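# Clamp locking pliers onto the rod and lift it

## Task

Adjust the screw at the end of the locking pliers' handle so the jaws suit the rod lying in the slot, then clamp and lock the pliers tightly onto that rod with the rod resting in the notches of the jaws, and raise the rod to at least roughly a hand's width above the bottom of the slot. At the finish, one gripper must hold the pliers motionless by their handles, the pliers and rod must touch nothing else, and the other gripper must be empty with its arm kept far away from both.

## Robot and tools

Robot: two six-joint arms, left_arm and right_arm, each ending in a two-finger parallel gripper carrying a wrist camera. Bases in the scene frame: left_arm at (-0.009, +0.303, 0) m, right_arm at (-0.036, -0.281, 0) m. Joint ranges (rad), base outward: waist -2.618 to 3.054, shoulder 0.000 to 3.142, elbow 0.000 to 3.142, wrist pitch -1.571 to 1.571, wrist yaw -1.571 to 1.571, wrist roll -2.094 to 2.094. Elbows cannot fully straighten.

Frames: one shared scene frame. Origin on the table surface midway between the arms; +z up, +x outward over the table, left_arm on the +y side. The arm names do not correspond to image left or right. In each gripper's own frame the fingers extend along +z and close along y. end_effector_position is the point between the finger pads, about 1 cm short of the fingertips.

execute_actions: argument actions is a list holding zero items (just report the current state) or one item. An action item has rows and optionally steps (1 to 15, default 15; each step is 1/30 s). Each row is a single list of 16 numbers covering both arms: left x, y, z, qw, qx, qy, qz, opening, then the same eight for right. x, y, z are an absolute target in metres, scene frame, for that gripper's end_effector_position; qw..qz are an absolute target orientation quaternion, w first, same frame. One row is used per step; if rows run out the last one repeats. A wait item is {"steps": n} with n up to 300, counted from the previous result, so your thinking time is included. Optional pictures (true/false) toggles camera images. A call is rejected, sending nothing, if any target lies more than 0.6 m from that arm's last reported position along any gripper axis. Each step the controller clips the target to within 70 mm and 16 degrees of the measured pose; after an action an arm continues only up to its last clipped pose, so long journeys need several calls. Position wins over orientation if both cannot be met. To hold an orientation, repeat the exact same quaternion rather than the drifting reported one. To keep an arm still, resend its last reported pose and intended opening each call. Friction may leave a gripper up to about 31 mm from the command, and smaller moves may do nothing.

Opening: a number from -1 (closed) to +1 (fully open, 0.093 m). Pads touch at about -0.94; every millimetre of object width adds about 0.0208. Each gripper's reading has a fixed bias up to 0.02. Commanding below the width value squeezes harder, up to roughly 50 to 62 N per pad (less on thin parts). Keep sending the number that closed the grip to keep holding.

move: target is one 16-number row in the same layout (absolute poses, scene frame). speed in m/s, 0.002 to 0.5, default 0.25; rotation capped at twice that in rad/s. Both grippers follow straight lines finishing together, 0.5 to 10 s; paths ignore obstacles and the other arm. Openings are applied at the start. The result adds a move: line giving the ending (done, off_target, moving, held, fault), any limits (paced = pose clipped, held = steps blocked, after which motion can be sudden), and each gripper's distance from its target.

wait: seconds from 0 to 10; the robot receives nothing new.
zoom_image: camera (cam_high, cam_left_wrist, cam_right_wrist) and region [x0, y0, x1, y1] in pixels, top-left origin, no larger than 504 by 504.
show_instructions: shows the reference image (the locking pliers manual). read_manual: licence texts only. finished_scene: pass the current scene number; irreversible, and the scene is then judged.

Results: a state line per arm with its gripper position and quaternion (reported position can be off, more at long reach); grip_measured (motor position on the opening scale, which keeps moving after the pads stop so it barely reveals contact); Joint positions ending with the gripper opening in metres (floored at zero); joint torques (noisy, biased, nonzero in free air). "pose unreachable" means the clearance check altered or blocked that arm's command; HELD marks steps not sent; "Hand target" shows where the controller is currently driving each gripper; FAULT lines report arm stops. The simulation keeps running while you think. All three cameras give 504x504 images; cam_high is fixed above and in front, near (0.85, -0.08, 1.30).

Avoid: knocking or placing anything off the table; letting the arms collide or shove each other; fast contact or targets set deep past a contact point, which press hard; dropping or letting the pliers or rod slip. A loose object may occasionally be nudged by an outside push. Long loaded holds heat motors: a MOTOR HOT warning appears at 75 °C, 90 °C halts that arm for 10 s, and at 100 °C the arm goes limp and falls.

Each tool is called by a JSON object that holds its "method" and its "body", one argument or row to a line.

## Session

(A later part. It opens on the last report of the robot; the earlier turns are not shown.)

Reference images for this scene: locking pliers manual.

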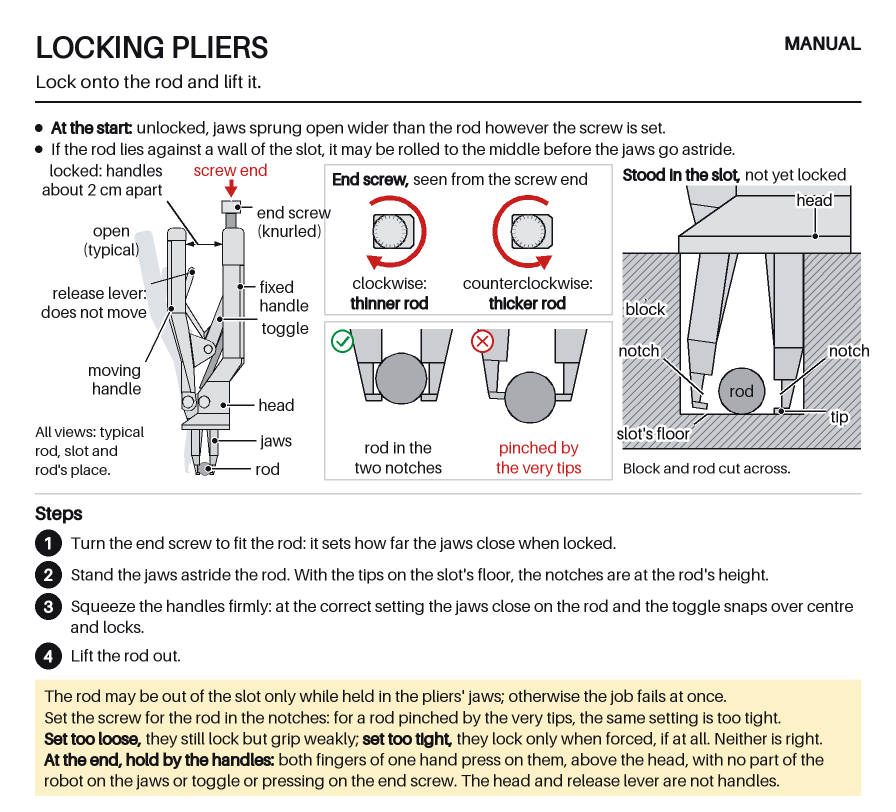

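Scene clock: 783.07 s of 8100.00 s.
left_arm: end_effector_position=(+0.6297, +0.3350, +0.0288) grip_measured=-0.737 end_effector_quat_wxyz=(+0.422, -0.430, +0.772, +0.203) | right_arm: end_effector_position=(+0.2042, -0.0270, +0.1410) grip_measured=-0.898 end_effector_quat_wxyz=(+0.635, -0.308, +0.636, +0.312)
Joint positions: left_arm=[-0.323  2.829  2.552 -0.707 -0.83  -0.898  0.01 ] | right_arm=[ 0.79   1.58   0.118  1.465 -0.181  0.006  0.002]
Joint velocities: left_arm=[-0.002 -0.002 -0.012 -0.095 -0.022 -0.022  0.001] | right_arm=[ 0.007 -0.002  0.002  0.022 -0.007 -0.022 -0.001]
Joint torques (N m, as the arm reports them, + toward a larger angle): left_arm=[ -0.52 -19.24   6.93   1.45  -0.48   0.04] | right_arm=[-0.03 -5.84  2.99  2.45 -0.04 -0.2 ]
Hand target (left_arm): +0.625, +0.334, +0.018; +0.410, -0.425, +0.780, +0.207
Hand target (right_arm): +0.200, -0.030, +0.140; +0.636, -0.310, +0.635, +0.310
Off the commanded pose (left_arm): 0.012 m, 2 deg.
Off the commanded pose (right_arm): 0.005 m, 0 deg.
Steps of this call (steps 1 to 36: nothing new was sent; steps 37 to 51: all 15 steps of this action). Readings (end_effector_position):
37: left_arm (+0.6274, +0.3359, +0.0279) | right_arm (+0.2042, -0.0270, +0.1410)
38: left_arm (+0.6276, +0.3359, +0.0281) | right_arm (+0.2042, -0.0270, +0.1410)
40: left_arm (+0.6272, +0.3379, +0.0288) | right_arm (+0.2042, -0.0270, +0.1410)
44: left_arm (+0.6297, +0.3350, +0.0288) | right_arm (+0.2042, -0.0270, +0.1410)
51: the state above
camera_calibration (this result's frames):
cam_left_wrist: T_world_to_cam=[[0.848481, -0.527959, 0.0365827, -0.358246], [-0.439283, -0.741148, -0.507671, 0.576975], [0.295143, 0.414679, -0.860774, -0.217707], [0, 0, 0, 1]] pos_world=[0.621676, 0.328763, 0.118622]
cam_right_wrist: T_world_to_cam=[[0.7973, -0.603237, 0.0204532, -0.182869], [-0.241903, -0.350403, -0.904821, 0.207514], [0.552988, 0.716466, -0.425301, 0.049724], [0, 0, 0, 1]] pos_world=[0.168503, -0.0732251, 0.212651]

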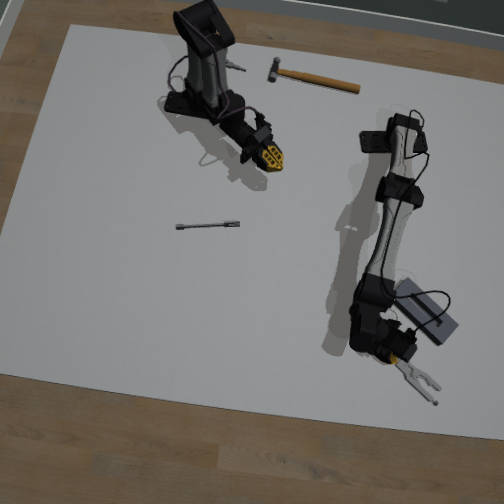

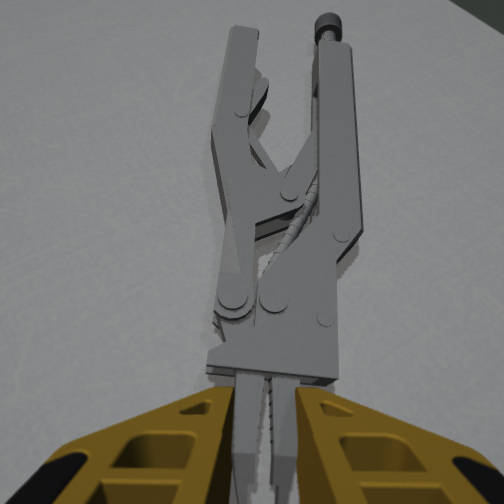

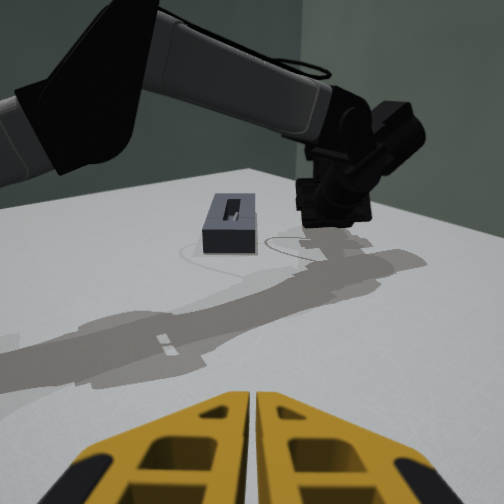

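{"method": "move", "body": {
  "target": [0.34,0.08,0.024,0.41,-0.425,0.78,0.207,-0.75,0.15,-0.2,0.14,0.6355,-0.31,0.6355,0.31,-0.9],
  "speed": 0.12
}}

Scene clock: 790.37 s of 8100.00 s.
left_arm: end_effector_position=(+0.3416, +0.0741, +0.0193) grip_measured=-0.737 end_effector_quat_wxyz=(+0.402, -0.428, +0.785, +0.196) | right_arm: end_effector_position=(+0.1562, -0.2008, +0.1461) grip_measured=-0.899 end_effector_quat_wxyz=(+0.619, -0.317, +0.647, +0.313)
Joint positions: left_arm=[-1.071  2.458  1.852 -1.314 -0.878 -2.058  0.01 ] | right_arm=[-0.475  0.547  0.009  0.202 -1.455 -0.322  0.002]
Joint velocities: left_arm=[-0.007  0.007 -0.002 -0.037 -0.022  0.007 -0.   ] | right_arm=[-0.012 -0.022 -0.007 -0.125  0.007 -0.066  0.   ]
Joint torques (N m, as the arm reports them, + toward a larger angle): left_arm=[ -0.44 -13.36   9.22  -0.8   -0.6   -0.05] | right_arm=[-0.88 -0.88  6.25  1.58 -0.29 -0.25]
Hand target (left_arm): +0.341, +0.073, +0.018; +0.400, -0.428, +0.785, +0.202
Hand target (right_arm): +0.153, -0.200, +0.142; +0.619, -0.317, +0.646, +0.315
Off the commanded pose (left_arm): 0.008 m, 2 deg.
Off the commanded pose (right_arm): 0.009 m, 2 deg.
MOTOR HOT: a motor of the left arm reached 75 °C. Now the hottest motor of the left arm, joint 2 (shoulder), reports 75 °C. The controller's stop level is 90 °C. To cool a motor, set the load down, stop pushing, or move to a pose that needs little force.
joint sent to its limit (right arm) — the command would take joint 3 (elbow) past its lower limit, so that joint was sent only as far as its limit.
move: done
camera_calibration (this result's frames):
cam_left_wrist: T_world_to_cam=[[0.843319, -0.536936, 0.0226368, -0.248484], [-0.465705, -0.751167, -0.467833, 0.26119], [0.2682, 0.383991, -0.883527, -0.0206963], [0, 0, 0, 1]] pos_world=[0.336739, 0.0707245, 0.109532]
cam_right_wrist: T_world_to_cam=[[0.807687, -0.589463, 0.013238, -0.247327], [-0.262559, -0.379682, -0.887076, 0.13435], [0.527925, 0.713004, -0.461434, 0.211475], [0, 0, 0, 1]] pos_world=[0.123395, -0.245562, 0.220034]

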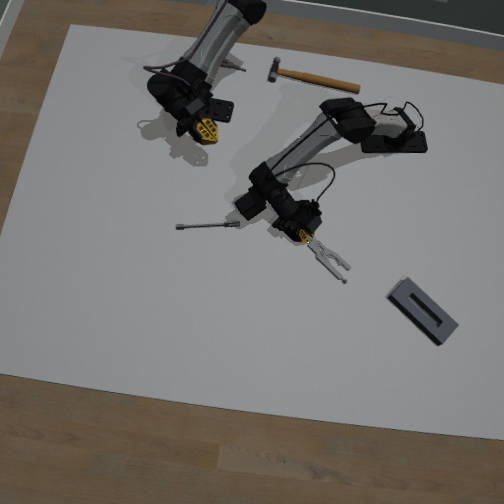

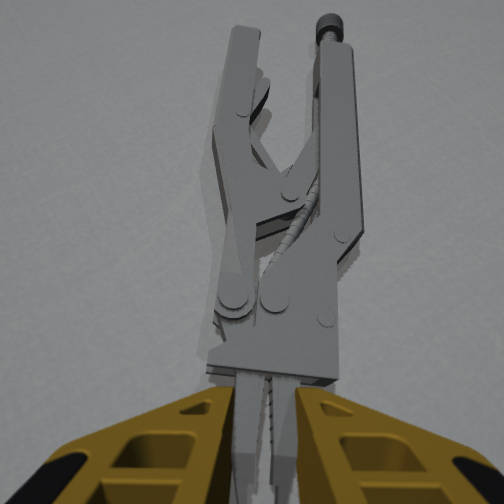

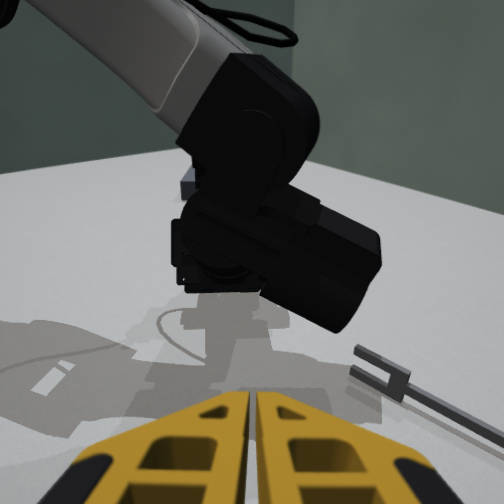

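{"method": "execute_actions", "body": {
  "actions": [
    {"rows":[[0.341,0.074,0.018,0.40,-0.428,0.785,0.2,-0.3,0.153,-0.2,0.142,0.619,-0.317,0.646,0.315,-0.9]],"steps":10}
  ],
  "pictures": false
}}

{"method": "move", "body": {
  "target": [0.32,0.05,0.08,0.40,-0.428,0.785,0.2,-0.3,0.153,-0.2,0.142,0.619,-0.317,0.646,0.315,-0.9],
  "speed": 0.15
}}

Scene clock: 793.27 s of 8100.00 s.
left_arm: end_effector_position=(+0.3415, +0.0741, +0.0194) grip_measured=-0.301 end_effector_quat_wxyz=(+0.402, -0.428, +0.785, +0.196) | right_arm: end_effector_position=(+0.1556, -0.2005, +0.1457) grip_measured=-0.899 end_effector_quat_wxyz=(+0.618, -0.318, +0.647, +0.315)
Joint positions: left_arm=[-1.071  2.458  1.852 -1.314 -0.878 -2.059  0.031] | right_arm=[-0.476  0.546  0.009  0.194 -1.459 -0.327  0.002]
Joint velocities: left_arm=[-0.002  0.007  0.002  0.007  0.022  0.037 -0.   ] | right_arm=[-0.007 -0.012 -0.012  0.007 -0.022 -0.022 -0.   ]
Joint torques (N m, as the arm reports them, + toward a larger angle): left_arm=[ -0.35 -14.11   7.78  -0.66  -0.59   0.03] | right_arm=[-0.87 -0.5   6.26  1.58 -0.31 -0.22]
Hand target (left_arm): +0.341, +0.074, +0.018; +0.400, -0.428, +0.785, +0.200
Hand target (right_arm): +0.153, -0.200, +0.142; +0.619, -0.317, +0.646, +0.315
Off the commanded pose (left_arm): 0.001 m, 1 deg.
Off the commanded pose (right_arm): 0.005 m, 0 deg.
MOTOR HOT: still on. Now the hottest motor of the left arm, joint 2 (shoulder), reports 75 °C; the controller's stop level is 90 °C.
joint sent to its limit (right arm) — the command would take joint 3 (elbow) past its lower limit, so that joint was sent only as far as its limit.
Steps of this call (steps 1 to 77: nothing new was sent; steps 78 to 87: all 10 steps of this action). Readings (end_effector_position):
78: left_arm (+0.3416, +0.0740, +0.0194) | right_arm (+0.1556, -0.2005, +0.1457)
79: left_arm (+0.3415, +0.0741, +0.0194) | right_arm (+0.1556, -0.2005, +0.1457)
81: left_arm (+0.3415, +0.0741, +0.0194) | right_arm (+0.1556, -0.2005, +0.1457)
85: left_arm (+0.3415, +0.0741, +0.0194) | right_arm (+0.1556, -0.2005, +0.1457)
87: the state above

Scene clock: 794.53 s of 8100.00 s.
left_arm: end_effector_position=(+0.3193, +0.0537, +0.0754) grip_measured=-0.301 end_effector_quat_wxyz=(+0.391, -0.407, +0.802, +0.195) | right_arm: end_effector_position=(+0.1556, -0.2005, +0.1457) grip_measured=-0.899 end_effector_quat_wxyz=(+0.618, -0.318, +0.647, +0.315)
Joint positions: left_arm=[-1.136  2.396  1.979 -1.537 -0.841 -2.072  0.031] | right_arm=[-0.476  0.546  0.009  0.194 -1.459 -0.327  0.002]
Joint velocities: left_arm=[-0.007 -0.002  0.007 -0.022  0.037 -0.022  0.   ] | right_arm=[ 0.012 -0.002  0.017  0.022  0.022  0.007  0.   ]
Joint torques (N m, as the arm reports them, + toward a larger angle): left_arm=[ -0.46 -15.07   9.38  -0.78  -0.56  -0.07] | right_arm=[-0.83 -0.43  6.29  1.56 -0.32 -0.21]
Hand target (left_arm): +0.320, +0.051, +0.080; +0.390, -0.412, +0.801, +0.189
Hand target (right_arm): +0.153, -0.200, +0.142; +0.619, -0.317, +0.646, +0.315
Off the commanded pose (left_arm): 0.006 m, 3 deg.
Off the commanded pose (right_arm): 0.005 m, 0 deg.
MOTOR HOT: still on. Now the hottest motor of the left arm, joint 2 (shoulder), reports 75 °C; the controller's stop level is 90 °C.
joint sent to its limit (left arm) — the command would take joint 6 (wrist roll) past its lower limit, so that joint was sent only as far as its limit.
joint sent to its limit (right arm) — the command would take joint 3 (elbow) past its lower limit, so that joint was sent only as far as its limit.
move: off_target (left_arm)
camera_calibration (this result's frames):
cam_left_wrist: T_world_to_cam=[[0.819133, -0.573517, -0.00997074, -0.229787], [-0.516257, -0.729551, -0.448592, 0.275297], [0.250001, 0.372604, -0.893681, 0.0498068], [0, 0, 0, 1]] pos_world=[0.317898, 0.0504976, 0.165716]
cam_right_wrist: T_world_to_cam=[[0.809273, -0.587332, 0.010871, -0.246115], [-0.26304, -0.37886, -0.887285, 0.134202], [0.52525, 0.715197, -0.461093, 0.212167], [0, 0, 0, 1]] pos_world=[0.123034, -0.245449, 0.219579]

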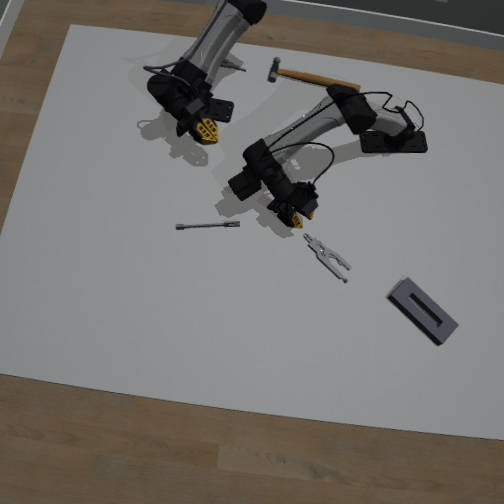

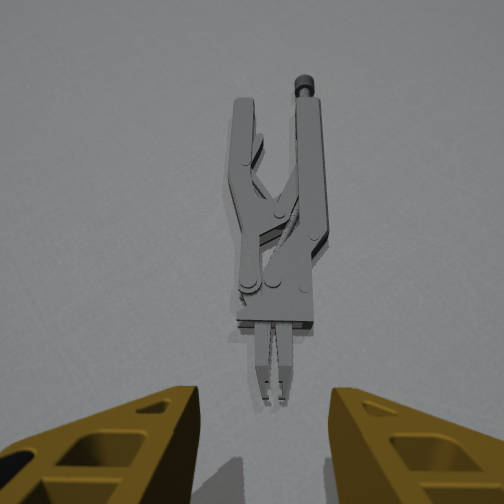

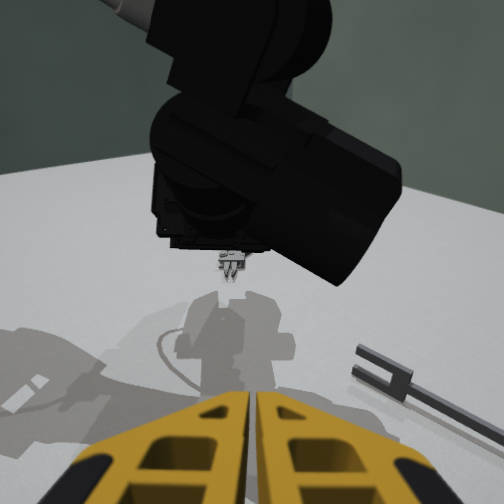

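{"method": "zoom_image", "body": {
  "camera": "cam_left_wrist",
  "region": [225,310,325,410]
}}

{"method": "move", "body": {
  "target": [0.16,0.33,0.22,0.5,0,0.866,0,-0.3,0.153,-0.2,0.142,0.619,-0.317,0.646,0.315,-0.9],
  "speed": 0.25
}}

Region (225, 310, 325, 410) of cam_left_wrist's 504x504 image, scaled by 5.040, with more detail than that image has.

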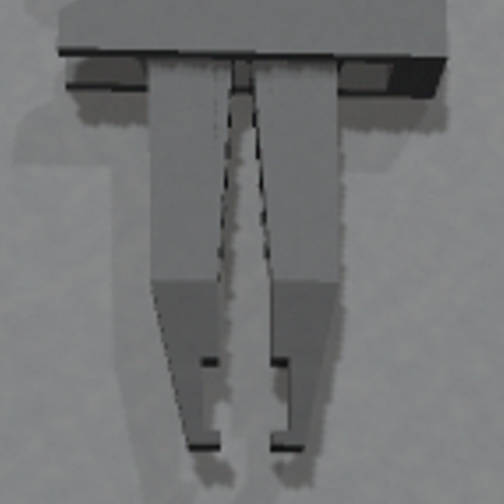

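Scene clock: 801.50 s of 8100.00 s.
left_arm: end_effector_position=(+0.1553, +0.3337, +0.2178) grip_measured=-0.301 end_effector_quat_wxyz=(+0.503, +0.012, +0.864, +0.026) | right_arm: end_effector_position=(+0.1556, -0.2005, +0.1457) grip_measured=-0.899 end_effector_quat_wxyz=(+0.618, -0.318, +0.647, +0.315)
Joint positions: left_arm=[ 0.777  0.347  0.732 -1.133  0.762  0.635  0.031] | right_arm=[-0.476  0.546  0.009  0.194 -1.459 -0.327  0.002]
Joint velocities: left_arm=[ 0.007  0.002  0.002 -0.037 -0.022  0.066 -0.   ] | right_arm=[-0.012  0.012 -0.007 -0.051  0.051  0.007  0.002]
Joint torques (N m, as the arm reports them, + toward a larger angle): left_arm=[ 0.37  4.96 10.66  1.81  0.36  0.16] | right_arm=[-0.89 -0.49  6.23  1.58 -0.32 -0.21]
Hand target (left_arm): +0.155, +0.333, +0.224; +0.505, +0.015, +0.863, +0.027
Hand target (right_arm): +0.153, -0.200, +0.142; +0.619, -0.317, +0.646, +0.315
Off the commanded pose (left_arm): 0.006 m, 3 deg.
Off the commanded pose (right_arm): 0.005 m, 0 deg.
MOTOR HOT: still on. Now the hottest motor of the left arm, joint 2 (shoulder), reports 73 °C; the controller's stop level is 90 °C.
joint sent to its limit (right arm) — the command would take joint 3 (elbow) past its lower limit, so that joint was sent only as far as its limit.
move: off_target (left_arm); limits=paced
camera_calibration (this result's frames):
cam_left_wrist: T_world_to_cam=[[0.030425, -0.997214, -0.068102, 0.343153], [-0.815835, 0.0145886, -0.578101, 0.285208], [0.577484, 0.0731487, -0.813119, 0.145239], [0, 0, 0, 1]] pos_world=[0.138369, 0.327412, 0.306345]
cam_right_wrist: T_world_to_cam=[[0.809273, -0.587332, 0.010871, -0.246115], [-0.26304, -0.37886, -0.887285, 0.134202], [0.52525, 0.715197, -0.461093, 0.212167], [0, 0, 0, 1]] pos_world=[0.123034, -0.245449, 0.219579]

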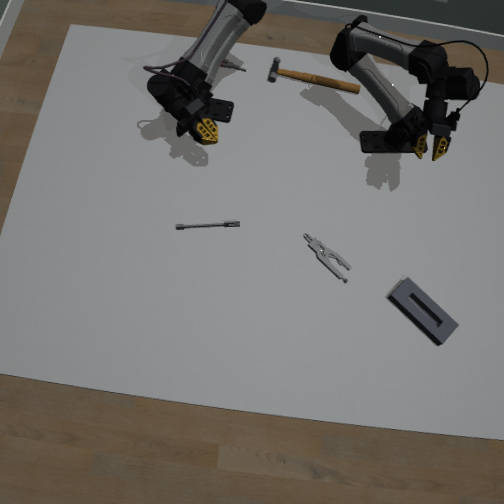

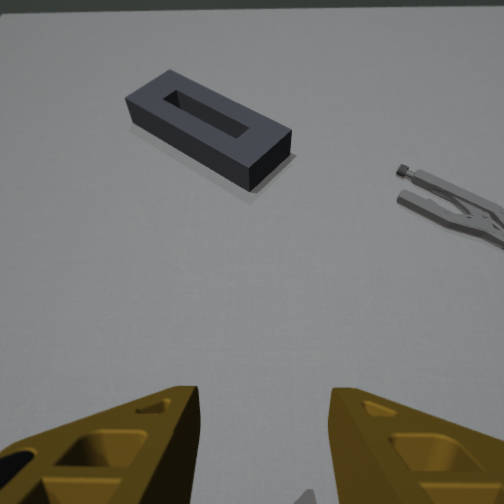

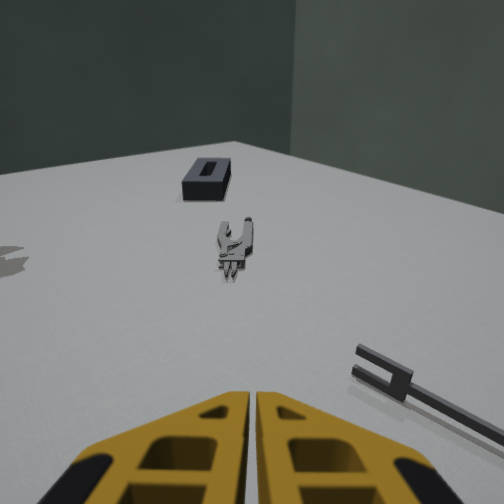

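{"method": "execute_actions", "body": {
  "actions": [
    {"steps":300}
  ],
  "pictures": false
}}

{"method": "execute_actions", "body": {
  "actions": [
    {"steps":300}
  ],
  "pictures": false
}}

{"method": "execute_actions", "body": {
  "actions": [
    {"steps":300}
  ],
  "pictures": false
}}

Scene clock: 811.50 s of 8100.00 s.
left_arm: end_effector_position=(+0.1553, +0.3330, +0.2178) grip_measured=-0.301 end_effector_quat_wxyz=(+0.504, +0.014, +0.863, +0.025) | right_arm: end_effector_position=(+0.1556, -0.2005, +0.1457) grip_measured=-0.899 end_effector_quat_wxyz=(+0.618, -0.318, +0.647, +0.315)
Joint positions: left_arm=[ 0.778  0.347  0.733 -1.136  0.766  0.64   0.031] | right_arm=[-0.476  0.546  0.009  0.194 -1.459 -0.327  0.002]
Joint velocities: left_arm=[ 0.002  0.012 -0.012 -0.051 -0.007  0.051 -0.001] | right_arm=[-0.012  0.007 -0.002 -0.022  0.007 -0.007  0.001]
Joint torques (N m, as the arm reports them, + toward a larger angle): left_arm=[ 0.51  4.96 10.71  1.82  0.35  0.12] | right_arm=[-0.88 -0.47  6.26  1.58 -0.32 -0.21]
Hand target (left_arm): +0.155, +0.333, +0.224; +0.505, +0.014, +0.863, +0.027
Hand target (right_arm): +0.153, -0.200, +0.142; +0.619, -0.317, +0.646, +0.315
Off the commanded pose (left_arm): 0.006 m, 3 deg.
Off the commanded pose (right_arm): 0.005 m, 0 deg.
MOTOR HOT: cleared. Now the hottest motor of the left arm, joint 2 (shoulder), reports 68 °C.
Steps of this call (steps 1 to 300: nothing new was sent). Readings (end_effector_position):
1: left_arm (+0.1553, +0.3336, +0.2179) | right_arm (+0.1556, -0.2005, +0.1457)
2: left_arm (+0.1554, +0.3335, +0.2179) | right_arm (+0.1556, -0.2005, +0.1457)
4: left_arm (+0.1553, +0.3334, +0.2178) | right_arm (+0.1556, -0.2005, +0.1457)
8: left_arm (+0.1554, +0.3332, +0.2179) | right_arm (+0.1556, -0.2005, +0.1457)
300: the state above

Scene clock: 821.50 s of 8100.00 s.
left_arm: end_effector_position=(+0.1553, +0.3330, +0.2178) grip_measured=-0.301 end_effector_quat_wxyz=(+0.504, +0.014, +0.863, +0.025) | right_arm: end_effector_position=(+0.1556, -0.2005, +0.1457) grip_measured=-0.899 end_effector_quat_wxyz=(+0.618, -0.318, +0.647, +0.315)
Joint positions: left_arm=[ 0.778  0.347  0.733 -1.136  0.766  0.64   0.031] | right_arm=[-0.476  0.546  0.009  0.194 -1.459 -0.327  0.002]
Joint velocities: left_arm=[-0.007 -0.012 -0.002 -0.051 -0.066 -0.007 -0.001] | right_arm=[-0.007 -0.007  0.007 -0.022  0.051  0.022  0.001]
Joint torques (N m, as the arm reports them, + toward a larger angle): left_arm=[ 0.41  4.9  10.65  1.78  0.37  0.12] | right_arm=[-0.86 -0.5   6.25  1.57 -0.33 -0.2 ]
Hand target (left_arm): +0.155, +0.333, +0.224; +0.505, +0.015, +0.863, +0.027
Hand target (right_arm): +0.153, -0.200, +0.142; +0.619, -0.317, +0.646, +0.315
Off the commanded pose (left_arm): 0.006 m, 3 deg.
Off the commanded pose (right_arm): 0.005 m, 0 deg.
Steps of this call (steps 1 to 300: nothing new was sent). Readings (end_effector_position):
1: left_arm (+0.1553, +0.3330, +0.2178) | right_arm (+0.1556, -0.2005, +0.1457)
2: left_arm (+0.1553, +0.3330, +0.2178) | right_arm (+0.1556, -0.2005, +0.1457)
4: left_arm (+0.1553, +0.3330, +0.2178) | right_arm (+0.1556, -0.2005, +0.1457)
8: left_arm (+0.1553, +0.3330, +0.2178) | right_arm (+0.1556, -0.2005, +0.1457)
300: the state above

Scene clock: 831.50 s of 8100.00 s.
left_arm: end_effector_position=(+0.1553, +0.3330, +0.2178) grip_measured=-0.301 end_effector_quat_wxyz=(+0.504, +0.014, +0.863, +0.025) | right_arm: end_effector_position=(+0.1556, -0.2005, +0.1457) grip_measured=-0.899 end_effector_quat_wxyz=(+0.618, -0.318, +0.647, +0.315)
Joint positions: left_arm=[ 0.778  0.347  0.733 -1.136  0.766  0.64   0.031] | right_arm=[-0.476  0.546  0.009  0.194 -1.459 -0.327  0.002]
Joint velocities: left_arm=[ 0.007 -0.002 -0.002 -0.095 -0.037  0.037 -0.   ] | right_arm=[-0.007  0.002  0.002 -0.007 -0.022  0.007 -0.   ]
Joint torques (N m, as the arm reports them, + toward a larger angle): left_arm=[ 0.5   4.92 10.66  1.8   0.3   0.12] | right_arm=[-0.83 -0.49  6.25  1.57 -0.31 -0.2 ]
Hand target (left_arm): +0.155, +0.333, +0.224; +0.505, +0.015, +0.863, +0.027
Hand target (right_arm): +0.153, -0.200, +0.142; +0.619, -0.317, +0.646, +0.315
Off the commanded pose (left_arm): 0.006 m, 3 deg.
Off the commanded pose (right_arm): 0.005 m, 0 deg.
Steps of this call (steps 1 to 300: nothing new was sent). Readings (end_effector_position):
1: left_arm (+0.1553, +0.3330, +0.2178) | right_arm (+0.1556, -0.2005, +0.1457)
2: left_arm (+0.1553, +0.3330, +0.2178) | right_arm (+0.1556, -0.2005, +0.1457)
4: left_arm (+0.1553, +0.3330, +0.2178) | right_arm (+0.1556, -0.2005, +0.1457)
8: left_arm (+0.1553, +0.3330, +0.2178) | right_arm (+0.1556, -0.2005, +0.1457)
300: the state above

Cools fast. Go above the handle gap (near handle ends, beyond the release lever).

{"method": "move", "body": {
  "target": [0.417,0.172,0.07,0,-0.454,0.891,0,-1,0.245,0.075,0.10,0.6355,-0.31,0.6355,0.31,-0.9],
  "speed": 0.25
}}

Scene clock: 844.83 s of 8100.00 s.
left_arm: end_effector_position=(+0.4210, +0.1689, +0.0702) grip_measured=-0.977 end_effector_quat_wxyz=(-0.002, -0.443, +0.896, -0.025) | right_arm: end_effector_position=(+0.2391, +0.0700, +0.0964) grip_measured=-0.898 end_effector_quat_wxyz=(+0.631, -0.321, +0.640, +0.299)
Joint positions: left_arm=[-0.465  2.272  2.021 -1.288  0.04  -1.207  0.   ] | right_arm=[ 0.968  2.055  0.487  1.543 -0.003 -0.023  0.002]
Joint velocities: left_arm=[ 0.002 -0.002 -0.002 -0.037  0.007 -0.051  0.   ] | right_arm=[-0.032  0.007 -0.002 -0.037 -0.051  0.022  0.   ]
Joint torques (N m, as the arm reports them, + toward a larger angle): left_arm=[  0.53 -13.3   10.59   0.26  -0.06  -0.05] | right_arm=[ 0.26 -7.13  5.25  2.53 -0.01 -0.08]
Hand target (left_arm): +0.424, +0.172, +0.069; -0.006, -0.451, +0.892, -0.025
Hand target (right_arm): +0.241, +0.075, +0.098; +0.634, -0.317, +0.637, +0.302
Off the commanded pose (left_arm): 0.005 m, 3 deg.
Off the commanded pose (right_arm): 0.008 m, 2 deg.
move: off_target (left_arm); limits=paced
camera_calibration (this result's frames):
cam_left_wrist: T_world_to_cam=[[0.795683, -0.605489, 0.0164915, -0.233565], [-0.546989, -0.70658, 0.448941, 0.35558], [-0.260176, -0.366235, -0.893409, 0.316341], [0, 0, 0, 1]] pos_world=[0.462647, 0.22568, 0.126839]
cam_right_wrist: T_world_to_cam=[[0.797758, -0.601056, 0.048094, -0.154138], [-0.236557, -0.385342, -0.891938, 0.209557], [0.554637, 0.700174, -0.449593, -0.0549575], [0, 0, 0, 1]] pos_world=[0.203019, 0.0265854, 0.169617]

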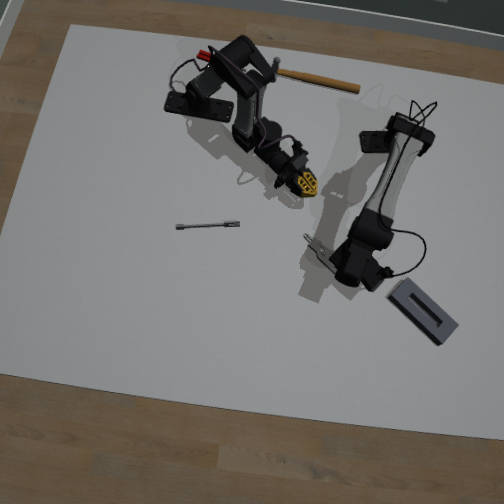

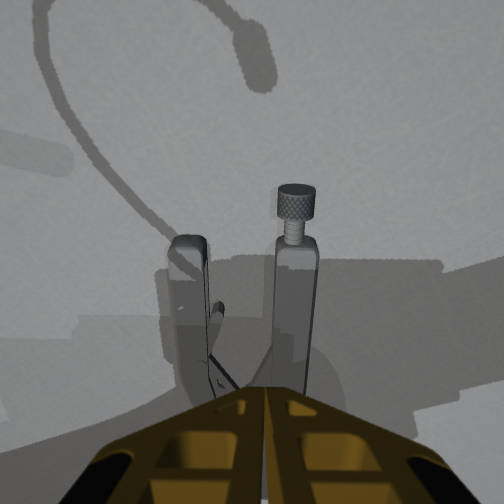

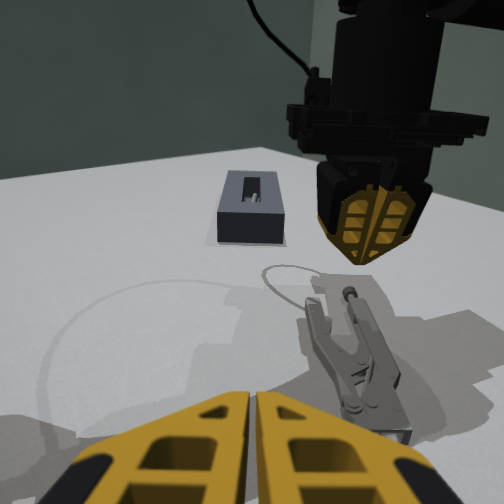

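{"method": "move", "body": {
  "target": [0.420,0.185,0.035,0,-0.454,0.891,0,-1,0.245,0.075,0.10,0.6355,-0.31,0.6355,0.31,-0.9],
  "speed": 0.05
}}

Scene clock: 849.73 s of 8100.00 s.
left_arm: end_effector_position=(+0.4244, +0.1787, +0.0518) grip_measured=-0.977 end_effector_quat_wxyz=(+0.011, -0.448, +0.894, -0.015) | right_arm: end_effector_position=(+0.2409, +0.0723, +0.0968) grip_measured=-0.899 end_effector_quat_wxyz=(+0.630, -0.316, +0.641, +0.305)
Joint positions: left_arm=[-0.454  2.272  1.948 -1.21   0.008 -1.207  0.   ] | right_arm=[ 0.968  2.063  0.5    1.543 -0.003 -0.008  0.002]
Joint velocities: left_arm=[-0.022 -0.002  0.007  0.022  0.007 -0.007  0.   ] | right_arm=[-0.007 -0.002 -0.002 -0.022 -0.037 -0.051 -0.003]
Joint torques (N m, as the arm reports them, + toward a larger angle): left_arm=[  0.38 -12.74   5.67   0.48  -0.25  -0.02] | right_arm=[-0.64 -7.26  5.32  2.63 -0.1  -0.05]
Hand target (left_arm): +0.420, +0.185, +0.035; -0.000, -0.454, +0.891, +0.000
Hand target (right_arm): +0.245, +0.075, +0.100; +0.636, -0.310, +0.636, +0.310
Off the commanded pose (left_arm): 0.018 m, 2 deg.
Off the commanded pose (right_arm): 0.006 m, 1 deg.
move: off_target (left_arm)
camera_calibration (this result's frames):
cam_left_wrist: T_world_to_cam=[[0.80281, -0.596148, 0.0102334, -0.234446], [-0.544613, -0.726208, 0.419547, 0.376612], [-0.24268, -0.34239, -0.907676, 0.293475], [0, 0, 0, 1]] pos_world=[0.464544, 0.234217, 0.110773]
cam_right_wrist: T_world_to_cam=[[0.797691, -0.602144, 0.033331, -0.152753], [-0.244774, -0.373786, -0.894634, 0.212606], [0.551157, 0.705483, -0.445556, -0.0573333], [0, 0, 0, 1]] pos_world=[0.20549, 0.0279373, 0.169751]

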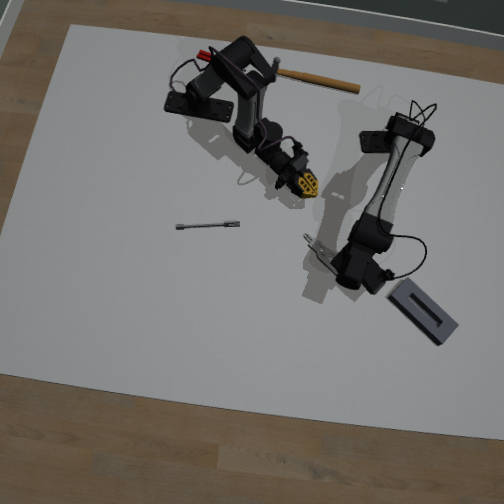

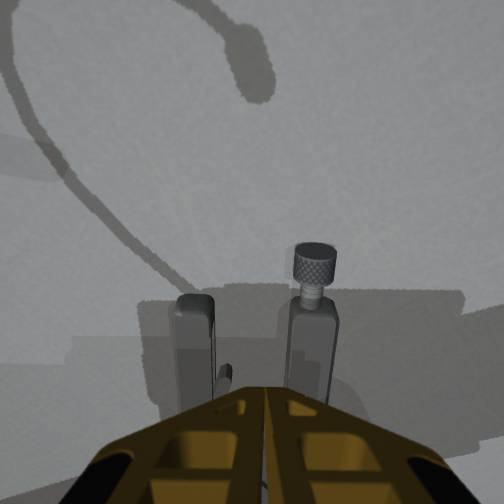

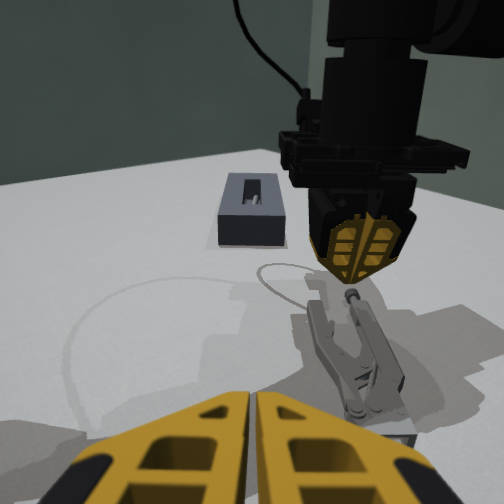

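{"method": "move", "body": {
  "target": [0.417,0.188,0.015,0,-0.454,0.891,0,-1,0.245,0.075,0.10,0.6355,-0.31,0.6355,0.31,-0.9],
  "speed": 0.03
}}

Scene clock: 852.50 s of 8100.00 s.
left_arm: end_effector_position=(+0.4216, +0.1796, +0.0315) grip_measured=-0.977 end_effector_quat_wxyz=(+0.011, -0.448, +0.894, -0.015) | right_arm: end_effector_position=(+0.2409, +0.0723, +0.0968) grip_measured=-0.899 end_effector_quat_wxyz=(+0.630, -0.316, +0.641, +0.305)
Joint positions: left_arm=[-0.454  2.272  1.867 -1.13   0.007 -1.207  0.   ] | right_arm=[ 0.968  2.063  0.5    1.543 -0.003 -0.007  0.002]
Joint velocities: left_arm=[ 0.012  0.017 -0.012  0.051  0.007  0.051  0.   ] | right_arm=[ 0.002 -0.007 -0.002  0.007  0.051 -0.037 -0.001]
Joint torques (N m, as the arm reports them, + toward a larger angle): left_arm=[  0.57 -12.75   5.43   0.52  -0.25   0.01] | right_arm=[-0.68 -7.27  5.25  2.61 -0.1  -0.06]
Hand target (left_arm): +0.417, +0.188, +0.015; -0.000, -0.454, +0.891, -0.000
Hand target (right_arm): +0.245, +0.075, +0.100; +0.635, -0.310, +0.636, +0.310
Off the commanded pose (left_arm): 0.019 m, 2 deg.
Off the commanded pose (right_arm): 0.006 m, 1 deg.
move: off_target (left_arm)
camera_calibration (this result's frames):
cam_left_wrist: T_world_to_cam=[[0.802831, -0.596144, 0.00867127, -0.231452], [-0.544031, -0.726544, 0.419719, 0.384067], [-0.243913, -0.341681, -0.907613, 0.275017], [0, 0, 0, 1]] pos_world=[0.461841, 0.235031, 0.0904161]
cam_right_wrist: T_world_to_cam=[[0.797702, -0.602172, 0.0325687, -0.15268], [-0.245318, -0.373363, -0.894661, 0.212709], [0.5509, 0.705683, -0.445556, -0.0572858], [0, 0, 0, 1]] pos_world=[0.205533, 0.0279036, 0.169751]

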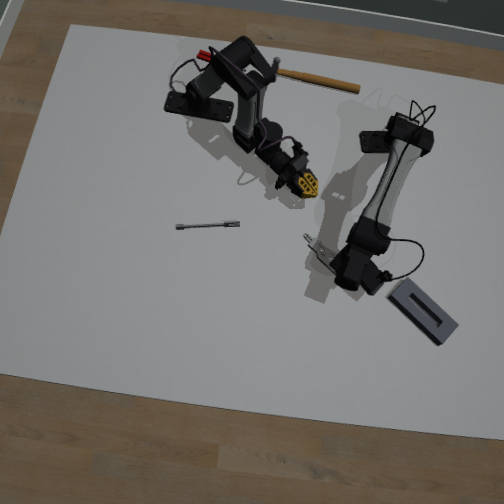

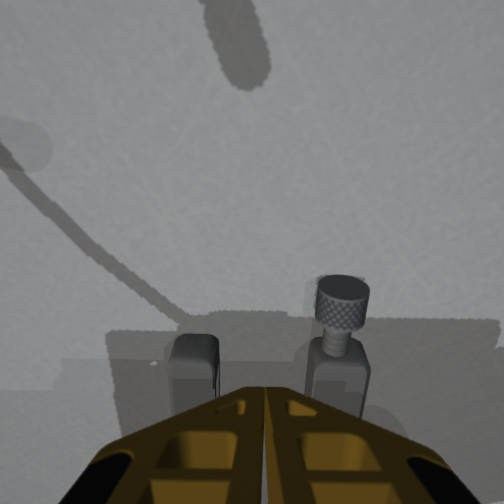

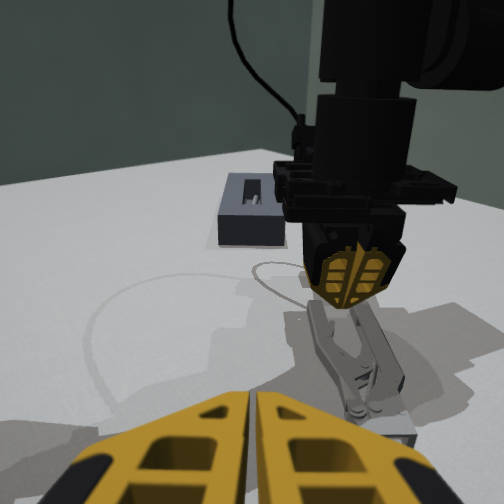

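Centred. Go down further.

{"method": "move", "body": {
  "target": [0.420,0.188,0.002,0,-0.454,0.891,0,-1,0.245,0.075,0.10,0.6355,-0.31,0.6355,0.31,-0.9],
  "speed": 0.015
}}

Scene clock: 856.37 s of 8100.00 s.
left_arm: end_effector_position=(+0.4266, +0.1798, +0.0245) grip_measured=-0.977 end_effector_quat_wxyz=(+0.014, -0.450, +0.893, -0.018) | right_arm: end_effector_position=(+0.2409, +0.0723, +0.0968) grip_measured=-0.899 end_effector_quat_wxyz=(+0.630, -0.316, +0.641, +0.305)
Joint positions: left_arm=[-0.451  2.289  1.867 -1.104  0.007 -1.207  0.   ] | right_arm=[ 0.968  2.063  0.5    1.543 -0.003 -0.007  0.002]
Joint velocities: left_arm=[ 0.002 -0.002 -0.022  0.051  0.037  0.037  0.   ] | right_arm=[-0.017  0.002  0.002 -0.022  0.022  0.066 -0.002]
Joint torques (N m, as the arm reports them, + toward a larger angle): left_arm=[  0.48 -12.2    4.3    0.66  -0.19   0.04] | right_arm=[-0.67 -7.2   5.27  2.61 -0.1  -0.05]
Hand target (left_arm): +0.420, +0.188, +0.002; -0.000, -0.454, +0.891, +0.000
Hand target (right_arm): +0.245, +0.075, +0.100; +0.635, -0.310, +0.636, +0.310
Off the commanded pose (left_arm): 0.025 m, 3 deg.
Off the commanded pose (right_arm): 0.006 m, 1 deg.
move: off_target (left_arm)
camera_calibration (this result's frames):
cam_left_wrist: T_world_to_cam=[[0.804765, -0.593354, 0.0168782, -0.23682], [-0.545066, -0.727415, 0.416858, 0.390522], [-0.235067, -0.344673, -0.908815, 0.266767], [0, 0, 0, 1]] pos_world=[0.466153, 0.2355, 0.0836465]
cam_right_wrist: T_world_to_cam=[[0.797702, -0.602172, 0.0325687, -0.15268], [-0.245318, -0.373363, -0.894661, 0.212709], [0.5509, 0.705683, -0.445556, -0.0572858], [0, 0, 0, 1]] pos_world=[0.205533, 0.0279036, 0.169751]

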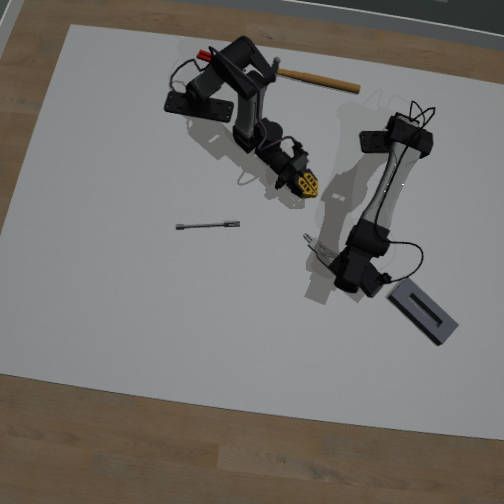

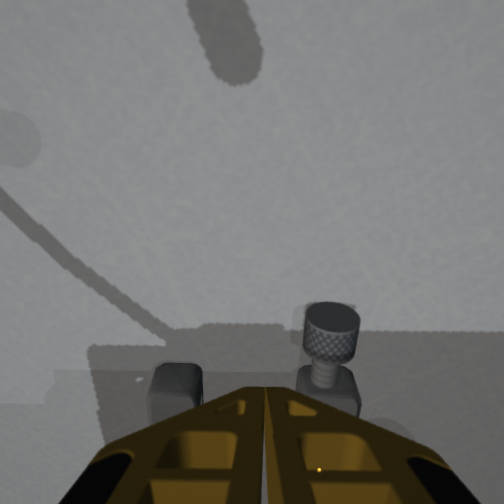

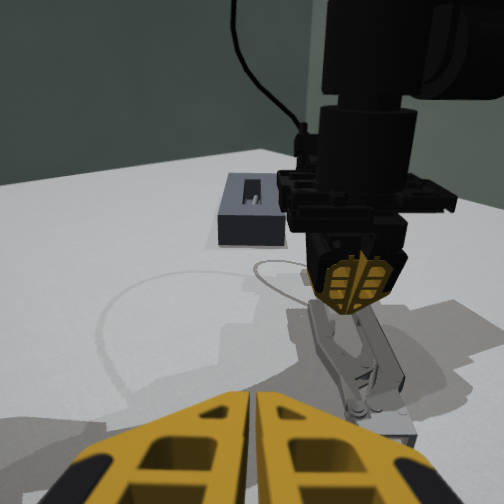

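{"method": "move", "body": {
  "target": [0.412,0.190,0.004,0,-0.454,0.891,0,-1,0.245,0.075,0.10,0.6355,-0.31,0.6355,0.31,-0.9],
  "speed": 0.01
}}

Scene clock: 861.00 s of 8100.00 s.
left_arm: end_effector_position=(+0.4225, +0.1811, +0.0200) grip_measured=-0.977 end_effector_quat_wxyz=(+0.015, -0.450, +0.893, -0.018) | right_arm: end_effector_position=(+0.2409, +0.0723, +0.0968) grip_measured=-0.899 end_effector_quat_wxyz=(+0.630, -0.316, +0.641, +0.305)
Joint positions: left_arm=[-0.451  2.272  1.821 -1.073  0.006 -1.207  0.   ] | right_arm=[ 0.968  2.063  0.5    1.543 -0.003 -0.007  0.002]
Joint velocities: left_arm=[ 0.007 -0.007 -0.002 -0.022 -0.066  0.022  0.   ] | right_arm=[-0.012 -0.012 -0.002  0.022  0.037 -0.051  0.001]
Joint torques (N m, as the arm reports them, + toward a larger angle): left_arm=[  0.52 -13.71   3.76   0.53  -0.2    0.06] | right_arm=[-0.65 -7.31  5.29  2.61 -0.1  -0.07]
Hand target (left_arm): +0.412, +0.190, +0.004; -0.001, -0.454, +0.891, +0.000
Hand target (right_arm): +0.245, +0.075, +0.100; +0.635, -0.310, +0.636, +0.310
Off the commanded pose (left_arm): 0.021 m, 3 deg.
Off the commanded pose (right_arm): 0.006 m, 1 deg.
move: off_target (left_arm)
camera_calibration (this result's frames):
cam_left_wrist: T_world_to_cam=[[0.804758, -0.593322, 0.0182581, -0.232625], [-0.545921, -0.727686, 0.415263, 0.391552], [-0.233098, -0.344153, -0.909518, 0.261304], [0, 0, 0, 1]] pos_world=[0.461873, 0.236834, 0.0793113]
cam_right_wrist: T_world_to_cam=[[0.797702, -0.602172, 0.0325687, -0.15268], [-0.245318, -0.373363, -0.894661, 0.212709], [0.5509, 0.705683, -0.445556, -0.0572858], [0, 0, 0, 1]] pos_world=[0.205533, 0.0279036, 0.169751]

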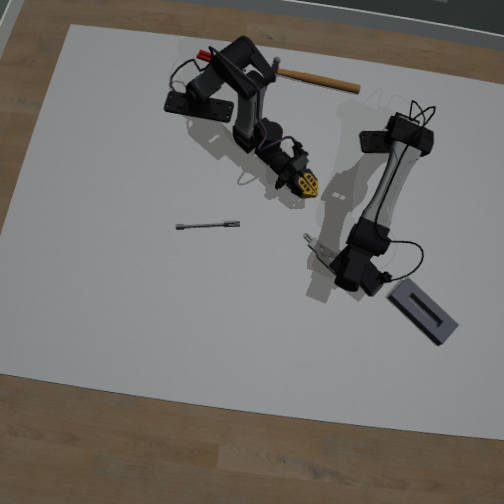

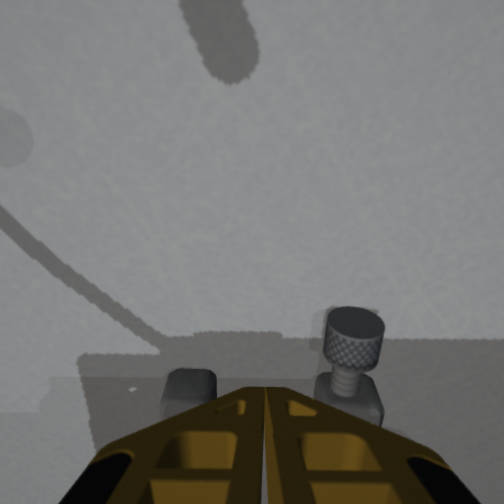

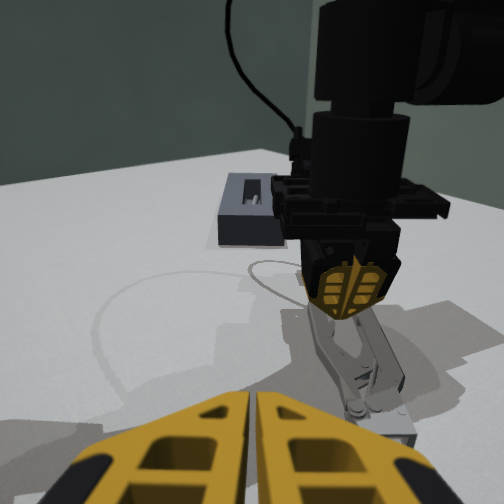

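Tips are in. Spread.

{"method": "execute_actions", "body": {
  "actions": [
    {"rows":[[0.412,0.190,0.004,0,-0.454,0.891,0,-0.93,0.245,0.075,0.10,0.6355,-0.31,0.6355,0.31,-0.9],[0.412,0.190,0.004,0,-0.454,0.891,0,-0.91,0.245,0.075,0.10,0.6355,-0.31,0.6355,0.31,-0.9],[0.412,0.190,0.004,0,-0.454,0.891,0,-0.89,0.245,0.075,0.10,0.6355,-0.31,0.6355,0.31,-0.9],[0.412,0.190,0.004,0,-0.454,0.891,0,-0.87,0.245,0.075,0.10,0.6355,-0.31,0.6355,0.31,-0.9],[0.412,0.190,0.004,0,-0.454,0.891,0,-0.85,0.245,0.075,0.10,0.6355,-0.31,0.6355,0.31,-0.9],[0.412,0.190,0.004,0,-0.454,0.891,0,-0.83,0.245,0.075,0.10,0.6355,-0.31,0.6355,0.31,-0.9],[0.412,0.190,0.004,0,-0.454,0.891,0,-0.81,0.245,0.075,0.10,0.6355,-0.31,0.6355,0.31,-0.9],[0.412,0.190,0.004,0,-0.454,0.891,0,-0.79,0.245,0.075,0.10,0.6355,-0.31,0.6355,0.31,-0.9]],"steps":15}
  ]
}}

Scene clock: 865.77 s of 8100.00 s.
left_arm: end_effector_position=(+0.4212, +0.1818, +0.0182) grip_measured=-0.792 end_effector_quat_wxyz=(+0.014, -0.450, +0.893, -0.016) | right_arm: end_effector_position=(+0.2409, +0.0723, +0.0968) grip_measured=-0.899 end_effector_quat_wxyz=(+0.630, -0.316, +0.641, +0.305)
Joint positions: left_arm=[-0.45   2.272  1.813 -1.07   0.005 -1.207  0.007] | right_arm=[ 0.968  2.063  0.5    1.543 -0.003 -0.007  0.002]
Joint velocities: left_arm=[ 0.012 -0.012 -0.012 -0.007 -0.081  0.066 -0.   ] | right_arm=[-0.012 -0.007 -0.007  0.022  0.051 -0.007 -0.001]
Joint torques (N m, as the arm reports them, + toward a larger angle): left_arm=[  0.47 -13.65   4.48   0.47  -0.21   0.06] | right_arm=[-0.67 -7.2   5.27  2.6  -0.1  -0.06]
Hand target (left_arm): +0.412, +0.190, +0.004; -0.000, -0.454, +0.891, -0.000
Hand target (right_arm): +0.245, +0.075, +0.100; +0.635, -0.310, +0.636, +0.310
Off the commanded pose (left_arm): 0.019 m, 2 deg.
Off the commanded pose (right_arm): 0.006 m, 1 deg.
Steps of this call (steps 1 to 128: nothing new was sent; steps 129 to 143: all 15 steps of this action). Readings (end_effector_position):
129: left_arm (+0.4225, +0.1811, +0.0200) | right_arm (+0.2409, +0.0723, +0.0968)
130: left_arm (+0.4225, +0.1811, +0.0200) | right_arm (+0.2409, +0.0723, +0.0968)
132: left_arm (+0.4222, +0.1813, +0.0200) | right_arm (+0.2409, +0.0723, +0.0968)
136: left_arm (+0.4212, +0.1818, +0.0182) | right_arm (+0.2409, +0.0723, +0.0968)
143: the state above
camera_calibration (this result's frames):
cam_left_wrist: T_world_to_cam=[[0.805066, -0.593018, 0.0140639, -0.231279], [-0.544025, -0.728689, 0.415991, 0.391475], [-0.236442, -0.342552, -0.90926, 0.260684], [0, 0, 0, 1]] pos_world=[0.460804, 0.237409, 0.0774321]
cam_right_wrist: T_world_to_cam=[[0.797702, -0.602172, 0.0325687, -0.15268], [-0.245318, -0.373363, -0.894661, 0.212709], [0.5509, 0.705683, -0.445556, -0.0572858], [0, 0, 0, 1]] pos_world=[0.205533, 0.0279036, 0.169751]

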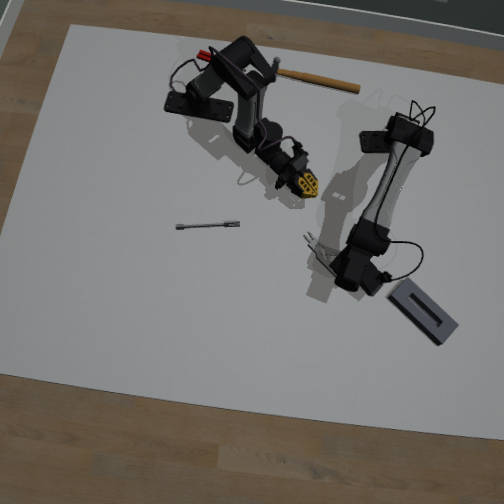

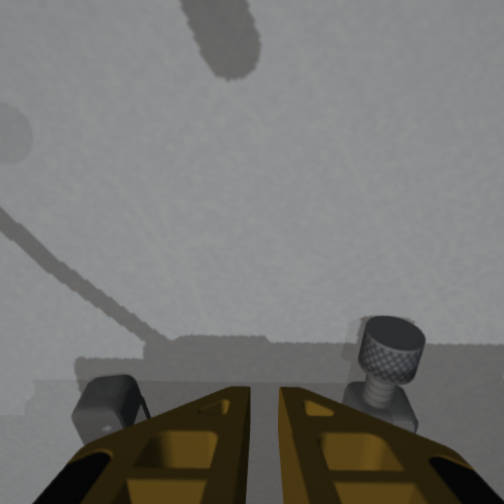

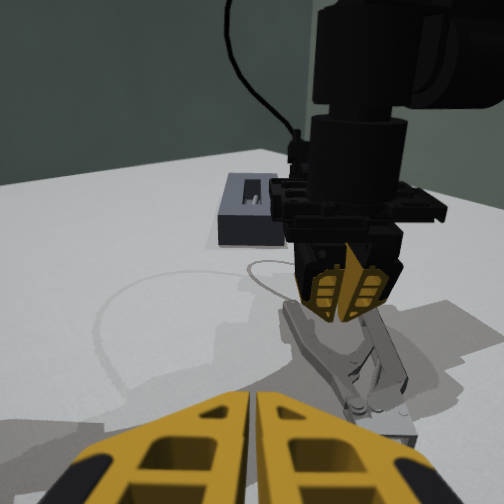

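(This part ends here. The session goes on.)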